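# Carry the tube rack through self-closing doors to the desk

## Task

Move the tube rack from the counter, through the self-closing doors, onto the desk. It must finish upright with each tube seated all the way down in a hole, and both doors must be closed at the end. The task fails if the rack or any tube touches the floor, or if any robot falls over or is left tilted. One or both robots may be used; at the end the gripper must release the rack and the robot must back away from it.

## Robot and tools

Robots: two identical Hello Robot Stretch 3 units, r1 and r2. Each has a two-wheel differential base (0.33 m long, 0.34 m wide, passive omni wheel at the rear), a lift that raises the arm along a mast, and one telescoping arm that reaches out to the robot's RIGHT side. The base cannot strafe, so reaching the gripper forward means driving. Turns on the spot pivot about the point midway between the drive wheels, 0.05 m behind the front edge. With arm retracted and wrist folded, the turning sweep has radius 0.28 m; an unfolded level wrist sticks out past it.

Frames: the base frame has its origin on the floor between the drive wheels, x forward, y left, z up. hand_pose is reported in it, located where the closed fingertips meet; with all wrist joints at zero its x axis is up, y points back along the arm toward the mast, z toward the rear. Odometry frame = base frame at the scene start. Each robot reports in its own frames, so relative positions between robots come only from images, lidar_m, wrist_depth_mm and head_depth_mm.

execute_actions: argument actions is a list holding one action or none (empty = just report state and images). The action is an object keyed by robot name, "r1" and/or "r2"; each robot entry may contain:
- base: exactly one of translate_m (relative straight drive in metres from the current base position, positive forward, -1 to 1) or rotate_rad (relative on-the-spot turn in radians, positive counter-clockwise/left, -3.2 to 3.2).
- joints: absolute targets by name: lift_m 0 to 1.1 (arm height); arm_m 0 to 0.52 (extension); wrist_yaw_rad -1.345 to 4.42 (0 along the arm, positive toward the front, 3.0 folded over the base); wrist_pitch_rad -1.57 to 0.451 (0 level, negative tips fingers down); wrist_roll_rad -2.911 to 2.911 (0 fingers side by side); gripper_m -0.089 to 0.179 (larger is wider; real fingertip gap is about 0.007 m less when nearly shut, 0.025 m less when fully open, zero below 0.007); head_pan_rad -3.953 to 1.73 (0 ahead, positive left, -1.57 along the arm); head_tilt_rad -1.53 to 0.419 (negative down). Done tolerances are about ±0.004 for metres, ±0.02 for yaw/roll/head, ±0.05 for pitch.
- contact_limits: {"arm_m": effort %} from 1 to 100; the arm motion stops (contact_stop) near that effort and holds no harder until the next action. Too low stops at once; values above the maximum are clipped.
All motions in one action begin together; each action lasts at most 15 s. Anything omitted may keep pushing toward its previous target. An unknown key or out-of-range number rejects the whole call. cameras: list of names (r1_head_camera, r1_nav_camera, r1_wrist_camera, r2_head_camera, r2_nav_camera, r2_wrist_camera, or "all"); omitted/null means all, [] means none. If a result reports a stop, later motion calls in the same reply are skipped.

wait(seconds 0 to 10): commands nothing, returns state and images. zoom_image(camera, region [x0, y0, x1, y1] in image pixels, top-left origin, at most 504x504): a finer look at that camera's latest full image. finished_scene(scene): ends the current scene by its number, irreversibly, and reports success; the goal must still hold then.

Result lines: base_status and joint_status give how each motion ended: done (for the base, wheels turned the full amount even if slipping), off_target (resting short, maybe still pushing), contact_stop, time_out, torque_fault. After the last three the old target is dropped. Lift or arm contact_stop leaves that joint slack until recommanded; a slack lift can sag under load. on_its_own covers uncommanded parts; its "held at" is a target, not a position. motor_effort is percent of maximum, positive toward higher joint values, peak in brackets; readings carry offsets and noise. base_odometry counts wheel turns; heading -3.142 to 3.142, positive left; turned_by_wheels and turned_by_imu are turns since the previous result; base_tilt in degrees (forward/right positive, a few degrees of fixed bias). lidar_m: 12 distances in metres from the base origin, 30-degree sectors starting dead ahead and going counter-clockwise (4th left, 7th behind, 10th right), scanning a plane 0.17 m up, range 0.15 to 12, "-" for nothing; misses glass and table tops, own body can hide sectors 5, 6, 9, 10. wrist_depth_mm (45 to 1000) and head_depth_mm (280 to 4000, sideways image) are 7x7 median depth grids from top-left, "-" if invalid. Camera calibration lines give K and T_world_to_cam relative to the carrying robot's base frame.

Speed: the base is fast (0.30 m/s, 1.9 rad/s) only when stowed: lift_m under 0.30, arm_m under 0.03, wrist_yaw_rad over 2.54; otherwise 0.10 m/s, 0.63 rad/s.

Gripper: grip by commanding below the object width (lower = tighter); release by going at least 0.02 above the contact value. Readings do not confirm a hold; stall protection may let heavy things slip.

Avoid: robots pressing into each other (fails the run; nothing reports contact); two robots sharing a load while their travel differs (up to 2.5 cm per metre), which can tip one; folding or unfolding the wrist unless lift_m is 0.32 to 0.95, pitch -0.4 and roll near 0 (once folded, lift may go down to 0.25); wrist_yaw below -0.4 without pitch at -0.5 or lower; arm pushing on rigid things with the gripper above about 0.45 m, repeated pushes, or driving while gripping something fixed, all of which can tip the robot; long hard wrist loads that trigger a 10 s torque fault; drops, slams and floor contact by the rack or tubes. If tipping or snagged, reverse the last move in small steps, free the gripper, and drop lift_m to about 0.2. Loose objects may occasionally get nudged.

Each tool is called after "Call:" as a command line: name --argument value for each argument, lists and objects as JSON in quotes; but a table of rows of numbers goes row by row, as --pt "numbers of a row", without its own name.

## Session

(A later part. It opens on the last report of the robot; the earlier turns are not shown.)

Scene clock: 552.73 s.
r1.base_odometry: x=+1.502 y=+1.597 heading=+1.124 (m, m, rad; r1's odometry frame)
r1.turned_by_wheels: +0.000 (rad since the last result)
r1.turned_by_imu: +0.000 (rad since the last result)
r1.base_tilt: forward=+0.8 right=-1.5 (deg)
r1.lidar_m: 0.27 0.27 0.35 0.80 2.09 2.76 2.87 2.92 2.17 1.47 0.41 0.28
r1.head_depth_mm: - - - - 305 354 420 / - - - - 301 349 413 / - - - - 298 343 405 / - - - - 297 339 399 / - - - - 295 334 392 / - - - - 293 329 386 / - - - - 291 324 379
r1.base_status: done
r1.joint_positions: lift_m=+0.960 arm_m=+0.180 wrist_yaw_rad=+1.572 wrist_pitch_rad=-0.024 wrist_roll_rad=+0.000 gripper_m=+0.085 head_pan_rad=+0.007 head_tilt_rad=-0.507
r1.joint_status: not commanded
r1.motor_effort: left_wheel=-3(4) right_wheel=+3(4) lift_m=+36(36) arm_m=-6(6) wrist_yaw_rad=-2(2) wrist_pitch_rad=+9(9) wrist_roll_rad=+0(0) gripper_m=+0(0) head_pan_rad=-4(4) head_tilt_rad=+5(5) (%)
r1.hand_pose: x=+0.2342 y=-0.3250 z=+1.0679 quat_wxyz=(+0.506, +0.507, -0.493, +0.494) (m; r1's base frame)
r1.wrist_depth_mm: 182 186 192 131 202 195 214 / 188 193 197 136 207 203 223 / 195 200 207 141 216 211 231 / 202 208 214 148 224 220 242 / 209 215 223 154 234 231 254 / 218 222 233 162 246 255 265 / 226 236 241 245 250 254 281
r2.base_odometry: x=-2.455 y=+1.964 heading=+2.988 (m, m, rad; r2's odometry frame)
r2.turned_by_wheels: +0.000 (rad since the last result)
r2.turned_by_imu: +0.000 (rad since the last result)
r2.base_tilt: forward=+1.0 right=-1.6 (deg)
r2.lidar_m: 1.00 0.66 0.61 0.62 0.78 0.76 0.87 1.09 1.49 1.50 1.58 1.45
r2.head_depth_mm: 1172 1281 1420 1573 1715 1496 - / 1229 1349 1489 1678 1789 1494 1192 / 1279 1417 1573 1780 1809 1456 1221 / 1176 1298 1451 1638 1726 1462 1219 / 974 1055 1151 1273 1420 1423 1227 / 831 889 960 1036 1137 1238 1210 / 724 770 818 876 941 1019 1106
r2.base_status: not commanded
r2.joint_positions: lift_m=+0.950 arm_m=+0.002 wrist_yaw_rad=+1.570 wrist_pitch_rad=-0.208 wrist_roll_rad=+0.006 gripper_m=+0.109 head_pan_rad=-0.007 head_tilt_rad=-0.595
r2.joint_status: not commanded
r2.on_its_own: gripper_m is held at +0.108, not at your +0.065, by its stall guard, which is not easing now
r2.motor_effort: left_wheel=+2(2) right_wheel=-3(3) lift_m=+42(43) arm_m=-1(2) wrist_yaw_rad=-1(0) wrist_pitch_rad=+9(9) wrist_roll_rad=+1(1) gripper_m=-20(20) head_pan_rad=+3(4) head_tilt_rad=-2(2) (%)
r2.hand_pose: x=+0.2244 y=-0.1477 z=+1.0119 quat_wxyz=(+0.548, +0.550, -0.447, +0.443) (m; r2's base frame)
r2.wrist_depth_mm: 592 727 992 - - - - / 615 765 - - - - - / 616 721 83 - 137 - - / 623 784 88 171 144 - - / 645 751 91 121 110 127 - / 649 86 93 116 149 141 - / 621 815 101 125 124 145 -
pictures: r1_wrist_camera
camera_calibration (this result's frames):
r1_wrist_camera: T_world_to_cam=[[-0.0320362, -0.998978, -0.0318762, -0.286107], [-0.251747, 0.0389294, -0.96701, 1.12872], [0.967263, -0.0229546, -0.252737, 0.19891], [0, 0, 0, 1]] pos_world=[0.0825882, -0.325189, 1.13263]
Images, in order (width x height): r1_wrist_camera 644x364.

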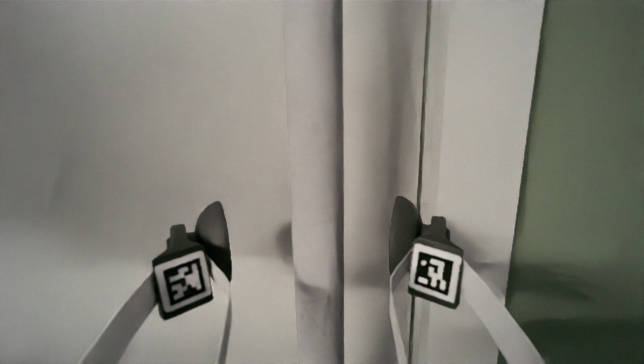

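Call:
execute_actions --actions '[{"r1":{"base":{"translate_m":0.027},"joints":{"lift_m":1.0}}}]' --cameras '[]'

Call:
execute_actions --actions '[{"r1":{"joints":{"gripper_m":-0.02}}}]' --cameras '[]'

Call:
execute_actions --actions '[{"r1":{"base":{"translate_m":-0.12},"joints":{"arm_m":0.17}}}]' --cameras '[]'

Call:
execute_actions --actions '[{"r1":{"base":{"translate_m":-0.15},"joints":{"arm_m":0.13}}}]' --cameras '[]'

Call:
execute_actions --actions '[{"r1":{"base":{"translate_m":-0.18},"joints":{"arm_m":0.07,"wrist_yaw_rad":1.62}}}]' --cameras '[]'

Call:
execute_actions --actions '[{"r1":{"base":{"translate_m":-0.14},"joints":{"arm_m":0.0,"wrist_yaw_rad":1.72}}}]' --cameras '["r1_nav_camera","r1_wrist_camera"]'

Scene clock: 559.37 s.
r1.base_odometry: x=+1.513 y=+1.622 heading=+1.124 (m, m, rad; r1's odometry frame)
r1.turned_by_wheels: +0.000 (rad since the last result)
r1.turned_by_imu: -0.001 (rad since the last result)
r1.base_tilt: forward=+0.8 right=-1.5 (deg)
r1.lidar_m: 0.24 0.24 0.31 0.72 2.10 2.76 2.89 2.95 2.16 1.32 0.37 0.25
r1.head_depth_mm: - - - - - 310 367 / - - - - - 305 361 / - - - - - 301 355 / - - - - - 300 348 / - - - - - 297 343 / - - - - - 294 337 / - - - - - 293 331
r1.base_status: done
r1.joint_positions: lift_m=+1.000 arm_m=+0.180 wrist_yaw_rad=+1.572 wrist_pitch_rad=-0.023 wrist_roll_rad=+0.000 gripper_m=+0.085 head_pan_rad=+0.007 head_tilt_rad=-0.507
r1.joint_status: all done
r1.motor_effort: left_wheel=-2(4) right_wheel=+3(5) lift_m=+36(36) arm_m=-6(6) wrist_yaw_rad=-2(2) wrist_pitch_rad=+9(9) wrist_roll_rad=+0(0) gripper_m=+1(0) head_pan_rad=-5(4) head_tilt_rad=+5(5) (%)
r1.hand_pose: x=+0.2342 y=-0.3250 z=+1.1082 quat_wxyz=(+0.506, +0.506, -0.493, +0.494) (m; r1's base frame)
r1.wrist_depth_mm: 159 163 167 104 177 169 186 / 164 168 173 108 184 175 195 / 170 174 180 113 190 182 203 / 177 180 186 117 197 190 211 / 183 188 195 122 204 198 221 / 191 193 203 128 215 208 233 / 197 206 210 136 223 218 242
r2.base_odometry: x=-2.455 y=+1.964 heading=+2.988 (m, m, rad; r2's odometry frame)
r2.turned_by_wheels: +0.000 (rad since the last result)
r2.turned_by_imu: +0.000 (rad since the last result)
r2.base_tilt: forward=+1.0 right=-1.7 (deg)
r2.lidar_m: 1.00 0.66 0.61 0.62 0.78 0.76 0.87 1.09 1.48 1.50 1.58 1.45
r2.head_depth_mm: 1172 1282 1414 1574 1712 1497 - / 1224 1345 1487 1673 1782 1500 1187 / 1278 1416 1568 1775 1802 1465 1221 / 1178 1293 1444 1634 1724 1457 1224 / 976 1055 1151 1268 1411 1423 1225 / 830 886 956 1040 1130 1241 1216 / 725 769 819 876 941 1019 1109
r2.base_status: not commanded
r2.joint_positions: lift_m=+0.950 arm_m=+0.002 wrist_yaw_rad=+1.570 wrist_pitch_rad=-0.208 wrist_roll_rad=+0.006 gripper_m=+0.109 head_pan_rad=-0.007 head_tilt_rad=-0.595
r2.joint_status: not commanded
r2.on_its_own: gripper_m is held at +0.108, not at your +0.065, by its stall guard, which is not easing now
r2.motor_effort: left_wheel=+2(2) right_wheel=-3(3) lift_m=+42(43) arm_m=-2(1) wrist_yaw_rad=+0(0) wrist_pitch_rad=+9(9) wrist_roll_rad=+1(1) gripper_m=-20(19) head_pan_rad=+2(5) head_tilt_rad=-2(2) (%)
r2.hand_pose: x=+0.2244 y=-0.1477 z=+1.0119 quat_wxyz=(+0.548, +0.550, -0.447, +0.443) (m; r2's base frame)
r2.wrist_depth_mm: 584 736 - - - - 959 / 599 761 - - - - - / 609 725 83 - 137 - - / 617 764 88 173 143 - - / 644 748 92 121 110 127 - / 643 86 93 116 149 140 - / 639 816 101 125 123 145 -
pictures: none
No camera images: the call's "cameras" was empty. Leave "cameras" out to get every camera's image.

Scene clock: 560.90 s.
r1.base_odometry: x=+1.513 y=+1.622 heading=+1.124 (m, m, rad; r1's odometry frame)
r1.turned_by_wheels: +0.000 (rad since the last result)
r1.turned_by_imu: -0.001 (rad since the last result)
r1.base_tilt: forward=+0.8 right=-1.5 (deg)
r1.lidar_m: 0.24 0.24 0.32 0.72 2.09 2.77 2.90 2.95 2.16 1.32 0.37 0.25
r1.head_depth_mm: - - - - - 310 368 / - - - - - 306 361 / - - - - - 301 355 / - - - - - 300 349 / - - - - - 297 344 / - - - - - 294 338 / - - - - - 293 332
r1.base_status: not commanded
r1.joint_positions: lift_m=+1.000 arm_m=+0.180 wrist_yaw_rad=+1.562 wrist_pitch_rad=-0.023 wrist_roll_rad=+0.000 gripper_m=-0.019 head_pan_rad=+0.007 head_tilt_rad=-0.507
r1.joint_status: all done
r1.motor_effort: left_wheel=-4(3) right_wheel=+6(5) lift_m=+35(36) arm_m=-6(7) wrist_yaw_rad=+6(7) wrist_pitch_rad=+9(8) wrist_roll_rad=+1(0) gripper_m=-18(90) head_pan_rad=-4(4) head_tilt_rad=+5(4) (%)
r1.hand_pose: x=+0.2342 y=-0.3275 z=+1.1082 quat_wxyz=(+0.508, +0.504, -0.496, +0.492) (m; r1's base frame)
r1.wrist_depth_mm: 159 162 167 105 178 170 190 / 164 168 174 109 184 177 198 / 170 174 179 113 191 184 207 / 176 181 187 117 199 192 214 / 182 187 192 121 205 201 223 / 189 195 199 127 208 211 234 / 197 202 211 213 226 221 248
r2.base_odometry: x=-2.455 y=+1.964 heading=+2.988 (m, m, rad; r2's odometry frame)
r2.turned_by_wheels: +0.000 (rad since the last result)
r2.turned_by_imu: +0.000 (rad since the last result)
r2.base_tilt: forward=+1.0 right=-1.6 (deg)
r2.lidar_m: 1.00 0.66 0.61 0.62 0.78 0.76 0.87 1.09 1.49 1.51 1.58 1.45
r2.head_depth_mm: 1173 1285 1422 1571 1710 1500 - / 1231 1343 1490 1678 1782 1504 1193 / 1280 1410 1578 1781 1798 1460 1221 / 1175 1297 1451 1632 1728 1451 1221 / 973 1055 1149 1270 1413 1426 1217 / 832 889 958 1035 1129 1244 1215 / 725 770 820 878 940 1021 1113
r2.base_status: not commanded
r2.joint_positions: lift_m=+0.950 arm_m=+0.002 wrist_yaw_rad=+1.570 wrist_pitch_rad=-0.208 wrist_roll_rad=+0.006 gripper_m=+0.109 head_pan_rad=-0.007 head_tilt_rad=-0.595
r2.joint_status: not commanded
r2.on_its_own: gripper_m is held at +0.108, not at your +0.065, by its stall guard, which is not easing now
r2.motor_effort: left_wheel=+2(2) right_wheel=-3(3) lift_m=+42(42) arm_m=-2(2) wrist_yaw_rad=-1(1) wrist_pitch_rad=+9(9) wrist_roll_rad=+1(1) gripper_m=-20(19) head_pan_rad=+3(5) head_tilt_rad=-2(2) (%)
r2.hand_pose: x=+0.2244 y=-0.1477 z=+1.0119 quat_wxyz=(+0.548, +0.550, -0.447, +0.443) (m; r2's base frame)
r2.wrist_depth_mm: 608 736 987 - - - 973 / 599 748 - - - - - / 603 717 83 - 137 - - / 614 784 88 173 144 - - / 648 743 91 120 110 127 - / 652 85 93 116 150 140 - / 641 812 101 125 124 145 -
pictures: none
No camera images: the call's "cameras" was empty. Leave "cameras" out to get every camera's image.

Scene clock: 563.37 s.
r1.base_odometry: x=+1.461 y=+1.513 heading=+1.124 (m, m, rad; r1's odometry frame)
r1.turned_by_wheels: +0.000 (rad since the last result)
r1.turned_by_imu: -0.001 (rad since the last result)
r1.base_tilt: forward=+0.9 right=-1.5 (deg)
r1.lidar_m: 0.29 0.30 0.43 1.07 2.09 2.96 2.78 2.83 2.17 1.99 0.38 0.29
r1.head_depth_mm: - - - 288 315 362 426 / - - - 289 316 365 430 / - - - 288 319 368 434 / - - - 290 322 371 438 / - - - 291 324 374 443 / - - - 291 325 377 446 / - - - 293 327 379 449
r1.base_status: done
r1.joint_positions: lift_m=+1.000 arm_m=+0.170 wrist_yaw_rad=+1.538 wrist_pitch_rad=-0.023 wrist_roll_rad=+0.001 gripper_m=-0.019 head_pan_rad=+0.007 head_tilt_rad=-0.507
r1.joint_status: all done
r1.on_its_own: wrist_yaw_rad is held at +1.526, not at your +1.570, by its stall guard, which is not easing now
r1.motor_effort: left_wheel=+0(9) right_wheel=-1(6) lift_m=+36(36) arm_m=-4(13) wrist_yaw_rad=-10(31) wrist_pitch_rad=+9(8) wrist_roll_rad=+0(0) gripper_m=-17(20) head_pan_rad=-4(5) head_tilt_rad=+5(4) (%)
r1.hand_pose: x=+0.2341 y=-0.3235 z=+1.1083 quat_wxyz=(+0.514, +0.498, -0.502, +0.486) (m; r1's base frame)
r1.wrist_depth_mm: 172 172 172 105 173 308 320 / 179 179 179 109 178 319 331 / 185 186 185 114 186 331 346 / 192 193 192 119 191 346 361 / 200 200 199 122 202 363 377 / 209 209 207 127 346 377 398 / 218 219 218 136 221 397 419
r2.base_odometry: x=-2.455 y=+1.964 heading=+2.988 (m, m, rad; r2's odometry frame)
r2.turned_by_wheels: +0.000 (rad since the last result)
r2.turned_by_imu: +0.000 (rad since the last result)
r2.base_tilt: forward=+1.0 right=-1.6 (deg)
r2.lidar_m: 1.00 0.66 0.61 0.62 0.78 0.76 0.89 1.19 1.49 1.51 1.58 1.45
r2.head_depth_mm: 1173 1283 1418 1579 1718 1503 - / 1229 1345 1494 1679 1781 1497 1188 / 1284 1411 1577 1786 1817 1460 1220 / 1177 1293 1444 1634 1715 1463 1228 / 971 1054 1155 1265 1410 1427 1225 / 829 890 958 1039 1131 1246 1213 / 724 769 818 873 940 1018 1110
r2.base_status: not commanded
r2.joint_positions: lift_m=+0.950 arm_m=+0.002 wrist_yaw_rad=+1.570 wrist_pitch_rad=-0.208 wrist_roll_rad=+0.006 gripper_m=+0.109 head_pan_rad=-0.007 head_tilt_rad=-0.595
r2.joint_status: not commanded
r2.on_its_own: gripper_m is held at +0.108, not at your +0.065, by its stall guard, which is not easing now
r2.motor_effort: left_wheel=+2(2) right_wheel=-3(3) lift_m=+42(43) arm_m=-2(2) wrist_yaw_rad=+0(0) wrist_pitch_rad=+9(9) wrist_roll_rad=+1(1) gripper_m=-19(20) head_pan_rad=+3(2) head_tilt_rad=-2(2) (%)
r2.hand_pose: x=+0.2244 y=-0.1477 z=+1.0119 quat_wxyz=(+0.548, +0.550, -0.447, +0.443) (m; r2's base frame)
r2.wrist_depth_mm: 585 718 - - - - 999 / 595 749 - - - - - / 615 721 83 - 137 - - / 627 762 88 172 144 - - / 629 736 91 120 110 128 - / 642 86 93 116 150 141 - / 628 813 101 125 124 145 -
pictures: none
No camera images: the call's "cameras" was empty. Leave "cameras" out to get every camera's image.

Scene clock: 565.90 s.
r1.base_odometry: x=+1.396 y=+1.378 heading=+1.124 (m, m, rad; r1's odometry frame)
r1.turned_by_wheels: +0.000 (rad since the last result)
r1.turned_by_imu: -0.001 (rad since the last result)
r1.base_tilt: forward=+0.8 right=-1.4 (deg)
r1.lidar_m: 0.33 0.38 0.65 1.52 2.08 2.79 2.63 2.68 2.19 2.06 0.38 0.33
r1.head_depth_mm: - - 290 319 358 409 477 / - - 294 327 370 424 495 / - - 302 337 383 440 518 / - 286 310 347 395 456 541 / - 290 318 356 408 473 567 / - 295 326 368 422 494 598 / - 301 336 381 438 515 623
r1.base_status: done
r1.joint_positions: lift_m=+1.000 arm_m=+0.130 wrist_yaw_rad=+1.520 wrist_pitch_rad=-0.023 wrist_roll_rad=+0.002 gripper_m=-0.019 head_pan_rad=+0.007 head_tilt_rad=-0.507
r1.joint_status: all done
r1.on_its_own: wrist_yaw_rad is held at +1.526, not at your +1.570, by its stall guard, which is not easing now
r1.motor_effort: left_wheel=-1(12) right_wheel=+0(11) lift_m=+36(36) arm_m=-6(15) wrist_yaw_rad=+5(55) wrist_pitch_rad=+8(8) wrist_roll_rad=+0(0) gripper_m=-18(23) head_pan_rad=-4(4) head_tilt_rad=+4(5) (%)
r1.hand_pose: x=+0.2339 y=-0.2884 z=+1.1084 quat_wxyz=(+0.518, +0.493, -0.507, +0.481) (m; r1's base frame)
r1.wrist_depth_mm: 195 187 180 106 166 462 483 / 203 195 187 110 172 477 509 / 214 204 194 114 177 499 529 / 223 212 202 118 184 524 549 / 233 223 213 123 191 546 579 / 245 232 222 127 197 572 610 / 259 247 231 212 210 599 649
r2.base_odometry: x=-2.455 y=+1.964 heading=+2.988 (m, m, rad; r2's odometry frame)
r2.turned_by_wheels: +0.000 (rad since the last result)
r2.turned_by_imu: +0.000 (rad since the last result)
r2.base_tilt: forward=+1.0 right=-1.6 (deg)
r2.lidar_m: 1.00 0.66 0.61 0.62 0.78 0.76 0.92 1.19 1.49 1.50 1.58 1.44
r2.head_depth_mm: 1174 1281 1414 1571 1695 1497 - / 1227 1342 1488 1667 1784 1502 1193 / 1284 1408 1580 1787 1812 1458 1222 / 1174 1298 1442 1642 1725 1462 1223 / 970 1059 1152 1269 1411 1427 1215 / 829 893 958 1037 1131 1244 1210 / 724 768 820 877 947 1018 1112
r2.base_status: not commanded
r2.joint_positions: lift_m=+0.950 arm_m=+0.002 wrist_yaw_rad=+1.570 wrist_pitch_rad=-0.208 wrist_roll_rad=+0.006 gripper_m=+0.109 head_pan_rad=-0.007 head_tilt_rad=-0.595
r2.joint_status: not commanded
r2.on_its_own: gripper_m is held at +0.108, not at your +0.065, by its stall guard, which is not easing now
r2.motor_effort: left_wheel=+2(2) right_wheel=-3(3) lift_m=+42(42) arm_m=-2(2) wrist_yaw_rad=+1(2) wrist_pitch_rad=+9(9) wrist_roll_rad=+1(1) gripper_m=-20(19) head_pan_rad=+3(2) head_tilt_rad=-2(2) (%)
r2.hand_pose: x=+0.2244 y=-0.1477 z=+1.0119 quat_wxyz=(+0.548, +0.550, -0.447, +0.443) (m; r2's base frame)
r2.wrist_depth_mm: 599 747 - - - - - / 616 755 - - - - - / 614 729 83 - 137 - - / 620 778 88 173 144 - - / 638 757 91 120 110 127 - / 641 86 93 115 149 140 - / 632 811 101 124 124 146 -
pictures: none
No camera images: the call's "cameras" was empty. Leave "cameras" out to get every camera's image.

Scene clock: 568.70 s.
r1.base_odometry: x=+1.319 y=+1.216 heading=+1.124 (m, m, rad; r1's odometry frame)
r1.turned_by_wheels: +0.000 (rad since the last result)
r1.turned_by_imu: -0.088 (rad since the last result)
r1.base_tilt: forward=+0.7 right=-1.4 (deg)
r1.lidar_m: 0.33 0.41 0.81 1.62 2.03 2.53 2.46 2.49 2.29 2.08 0.35 0.32
r1.head_depth_mm: - - 290 315 352 399 461 / - - 297 330 370 423 494 / - 287 310 345 391 449 529 / - 293 323 363 413 479 572 / 285 305 339 382 438 514 618 / 291 318 355 403 466 553 676 / 299 332 373 428 498 598 744
r1.base_status: done
r1.joint_positions: lift_m=+1.000 arm_m=+0.070 wrist_yaw_rad=+1.644 wrist_pitch_rad=-0.022 wrist_roll_rad=+0.000 gripper_m=-0.019 head_pan_rad=+0.007 head_tilt_rad=-0.505
r1.joint_status: wrist_yaw_rad off_target (ended at +1.644, target +1.620); the others done
r1.on_its_own: wrist_yaw_rad is at rest, and its effort (-20) is outside its rest range (-12 to +12)
r1.motor_effort: left_wheel=+4(40) right_wheel=-7(20) lift_m=+36(36) arm_m=-2(22) wrist_yaw_rad=-20(88) wrist_pitch_rad=+8(9) wrist_roll_rad=+1(1) gripper_m=-18(26) head_pan_rad=-4(5) head_tilt_rad=+4(5) (%)
r1.hand_pose: x=+0.2336 y=-0.1963 z=+1.1085 quat_wxyz=(+0.487, +0.524, -0.475, +0.513) (m; r1's base frame)
r1.wrist_depth_mm: 269 231 198 106 156 144 643 / 288 244 208 110 161 149 679 / 305 256 217 114 167 155 703 / 328 270 227 118 172 161 729 / 351 286 245 122 178 170 772 / 378 305 - 127 182 757 807 / 412 334 261 136 198 806 848
r2.base_odometry: x=-2.455 y=+1.964 heading=+2.988 (m, m, rad; r2's odometry frame)
r2.turned_by_wheels: +0.000 (rad since the last result)
r2.turned_by_imu: +0.000 (rad since the last result)
r2.base_tilt: forward=+1.0 right=-1.6 (deg)
r2.lidar_m: 1.00 0.66 0.61 0.62 0.78 0.76 0.96 1.19 1.49 1.51 1.58 1.45
r2.head_depth_mm: 1177 1281 1426 1565 1704 1500 - / 1225 1347 1489 1685 1789 1505 1197 / 1281 1410 1578 1790 1805 1456 1221 / 1177 1301 1447 1636 1721 1465 1223 / 974 1056 1153 1270 1410 1429 1222 / 832 889 958 1037 1133 1241 1206 / 727 768 821 875 943 1021 1109
r2.base_status: not commanded
r2.joint_positions: lift_m=+0.950 arm_m=+0.002 wrist_yaw_rad=+1.570 wrist_pitch_rad=-0.208 wrist_roll_rad=+0.006 gripper_m=+0.109 head_pan_rad=-0.007 head_tilt_rad=-0.595
r2.joint_status: not commanded
r2.on_its_own: gripper_m is held at +0.108, not at your +0.065, by its stall guard, which is not easing now
r2.motor_effort: left_wheel=+2(2) right_wheel=-3(3) lift_m=+42(43) arm_m=-1(2) wrist_yaw_rad=+0(1) wrist_pitch_rad=+9(9) wrist_roll_rad=+1(1) gripper_m=-20(20) head_pan_rad=+1(2) head_tilt_rad=-2(2) (%)
r2.hand_pose: x=+0.2244 y=-0.1477 z=+1.0119 quat_wxyz=(+0.548, +0.550, -0.447, +0.443) (m; r2's base frame)
r2.wrist_depth_mm: 595 737 987 - - - 1000 / 612 752 - - - - - / 615 714 83 - 137 - - / 631 763 88 173 144 - - / 628 734 91 120 110 127 - / 639 86 93 116 149 141 - / 632 812 101 125 124 145 -
pictures: none
No camera images: the call's "cameras" was empty. Leave "cameras" out to get every camera's image.

Scene clock: 571.13 s.
r1.base_odometry: x=+1.258 y=+1.090 heading=+1.124 (m, m, rad; r1's odometry frame)
r1.turned_by_wheels: +0.000 (rad since the last result)
r1.turned_by_imu: -0.006 (rad since the last result)
r1.base_tilt: forward=+0.7 right=-1.5 (deg)
r1.lidar_m: 0.30 0.44 0.99 1.93 2.00 2.57 2.33 2.34 2.33 2.10 1.41 0.28
r1.head_depth_mm: - - - 289 308 367 398 / - - 286 304 340 387 446 / - - 294 327 370 424 498 / - 290 315 354 404 470 561 / 285 303 339 385 445 526 644 / 293 325 368 424 497 601 757 / 314 353 402 469 561 694 919
r1.base_status: done
r1.joint_positions: lift_m=+1.000 arm_m=+0.000 wrist_yaw_rad=+1.743 wrist_pitch_rad=-0.022 wrist_roll_rad=+0.001 gripper_m=-0.019 head_pan_rad=+0.007 head_tilt_rad=-0.505
r1.joint_status: wrist_yaw_rad off_target (ended at +1.743, target +1.720); the others done
r1.on_its_own: wrist_yaw_rad is at rest, and its effort (-18) is outside its rest range (-12 to +12)
r1.motor_effort: left_wheel=+3(20) right_wheel=-7(18) lift_m=+36(35) arm_m=-2(20) wrist_yaw_rad=-18(78) wrist_pitch_rad=+8(8) wrist_roll_rad=+0(1) gripper_m=-19(25) head_pan_rad=-4(4) head_tilt_rad=+4(4) (%)
r1.hand_pose: x=+0.2305 y=-0.1014 z=+1.1086 quat_wxyz=(+0.461, +0.546, -0.449, +0.536) (m; r1's base frame)
r1.wrist_depth_mm: 578 345 243 106 151 127 124 / 658 372 253 110 156 130 745 / 716 400 270 114 161 134 767 / 731 439 282 119 166 138 799 / 785 482 326 122 169 142 842 / 841 534 357 127 170 146 889 / 859 655 332 136 193 152 917
r2.base_odometry: x=-2.455 y=+1.964 heading=+2.988 (m, m, rad; r2's odometry frame)
r2.turned_by_wheels: +0.000 (rad since the last result)
r2.turned_by_imu: +0.000 (rad since the last result)
r2.base_tilt: forward=+0.9 right=-1.6 (deg)
r2.lidar_m: 1.00 0.66 0.61 0.62 0.78 0.76 1.01 1.18 1.49 1.50 1.58 1.45
r2.head_depth_mm: 1179 1284 1416 1567 1715 1510 - / 1227 1344 1488 1677 1796 1500 1190 / 1285 1417 1575 1785 1803 1459 1223 / 1179 1296 1447 1639 1726 1462 1223 / 975 1056 1153 1270 1414 1420 1221 / 829 887 959 1036 1131 1242 1215 / 724 768 819 875 942 1017 1108
r2.base_status: not commanded
r2.joint_positions: lift_m=+0.950 arm_m=+0.002 wrist_yaw_rad=+1.570 wrist_pitch_rad=-0.208 wrist_roll_rad=+0.006 gripper_m=+0.109 head_pan_rad=-0.007 head_tilt_rad=-0.595
r2.joint_status: not commanded
r2.on_its_own: gripper_m is held at +0.108, not at your +0.065, by its stall guard, which is not easing now
r2.motor_effort: left_wheel=+2(2) right_wheel=-3(3) lift_m=+42(42) arm_m=-1(2) wrist_yaw_rad=+0(0) wrist_pitch_rad=+9(9) wrist_roll_rad=+1(1) gripper_m=-20(19) head_pan_rad=+3(2) head_tilt_rad=-2(2) (%)
r2.hand_pose: x=+0.2244 y=-0.1477 z=+1.0119 quat_wxyz=(+0.548, +0.550, -0.447, +0.443) (m; r2's base frame)
r2.wrist_depth_mm: 586 732 - - - - 996 / 611 742 - - - - - / 611 725 83 - 138 - - / 616 759 88 173 144 - - / 650 748 91 121 110 127 - / 638 85 93 116 149 140 - / 629 801 101 125 123 146 -
pictures: r1_nav_camera (sideways: a quarter turn counterclockwise sets it upright), r1_wrist_camera
camera_calibration (this result's frames):
r1_nav_camera: T_world_to_cam=[[0.514267, -0.0517372, 0.856068, -1.07235], [-0.0479052, -0.998353, -0.0315582, 0.0886918], [0.856291, -0.0247808, -0.515898, 0.622099], [0, 0, 0, 1]] pos_world=[0.023025, 0.0484814, 1.24175]
r1_wrist_camera: T_world_to_cam=[[0.137766, -0.989944, -0.0321278, -0.0994985], [-0.252394, -0.00372138, -0.967617, 1.15488], [0.957767, 0.141414, -0.250369, 0.234096], [0, 0, 0, 1]] pos_world=[0.0809831, -0.127304, 1.17289]
Images, in order (width x height): r1_nav_camera 672x504, r1_wrist_camera 644x364.

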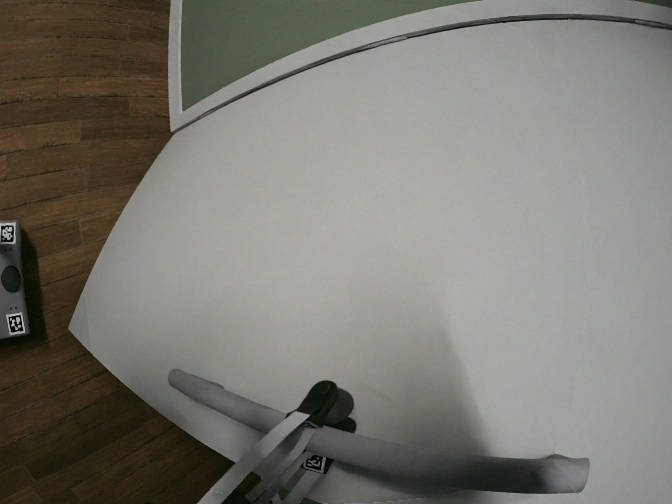

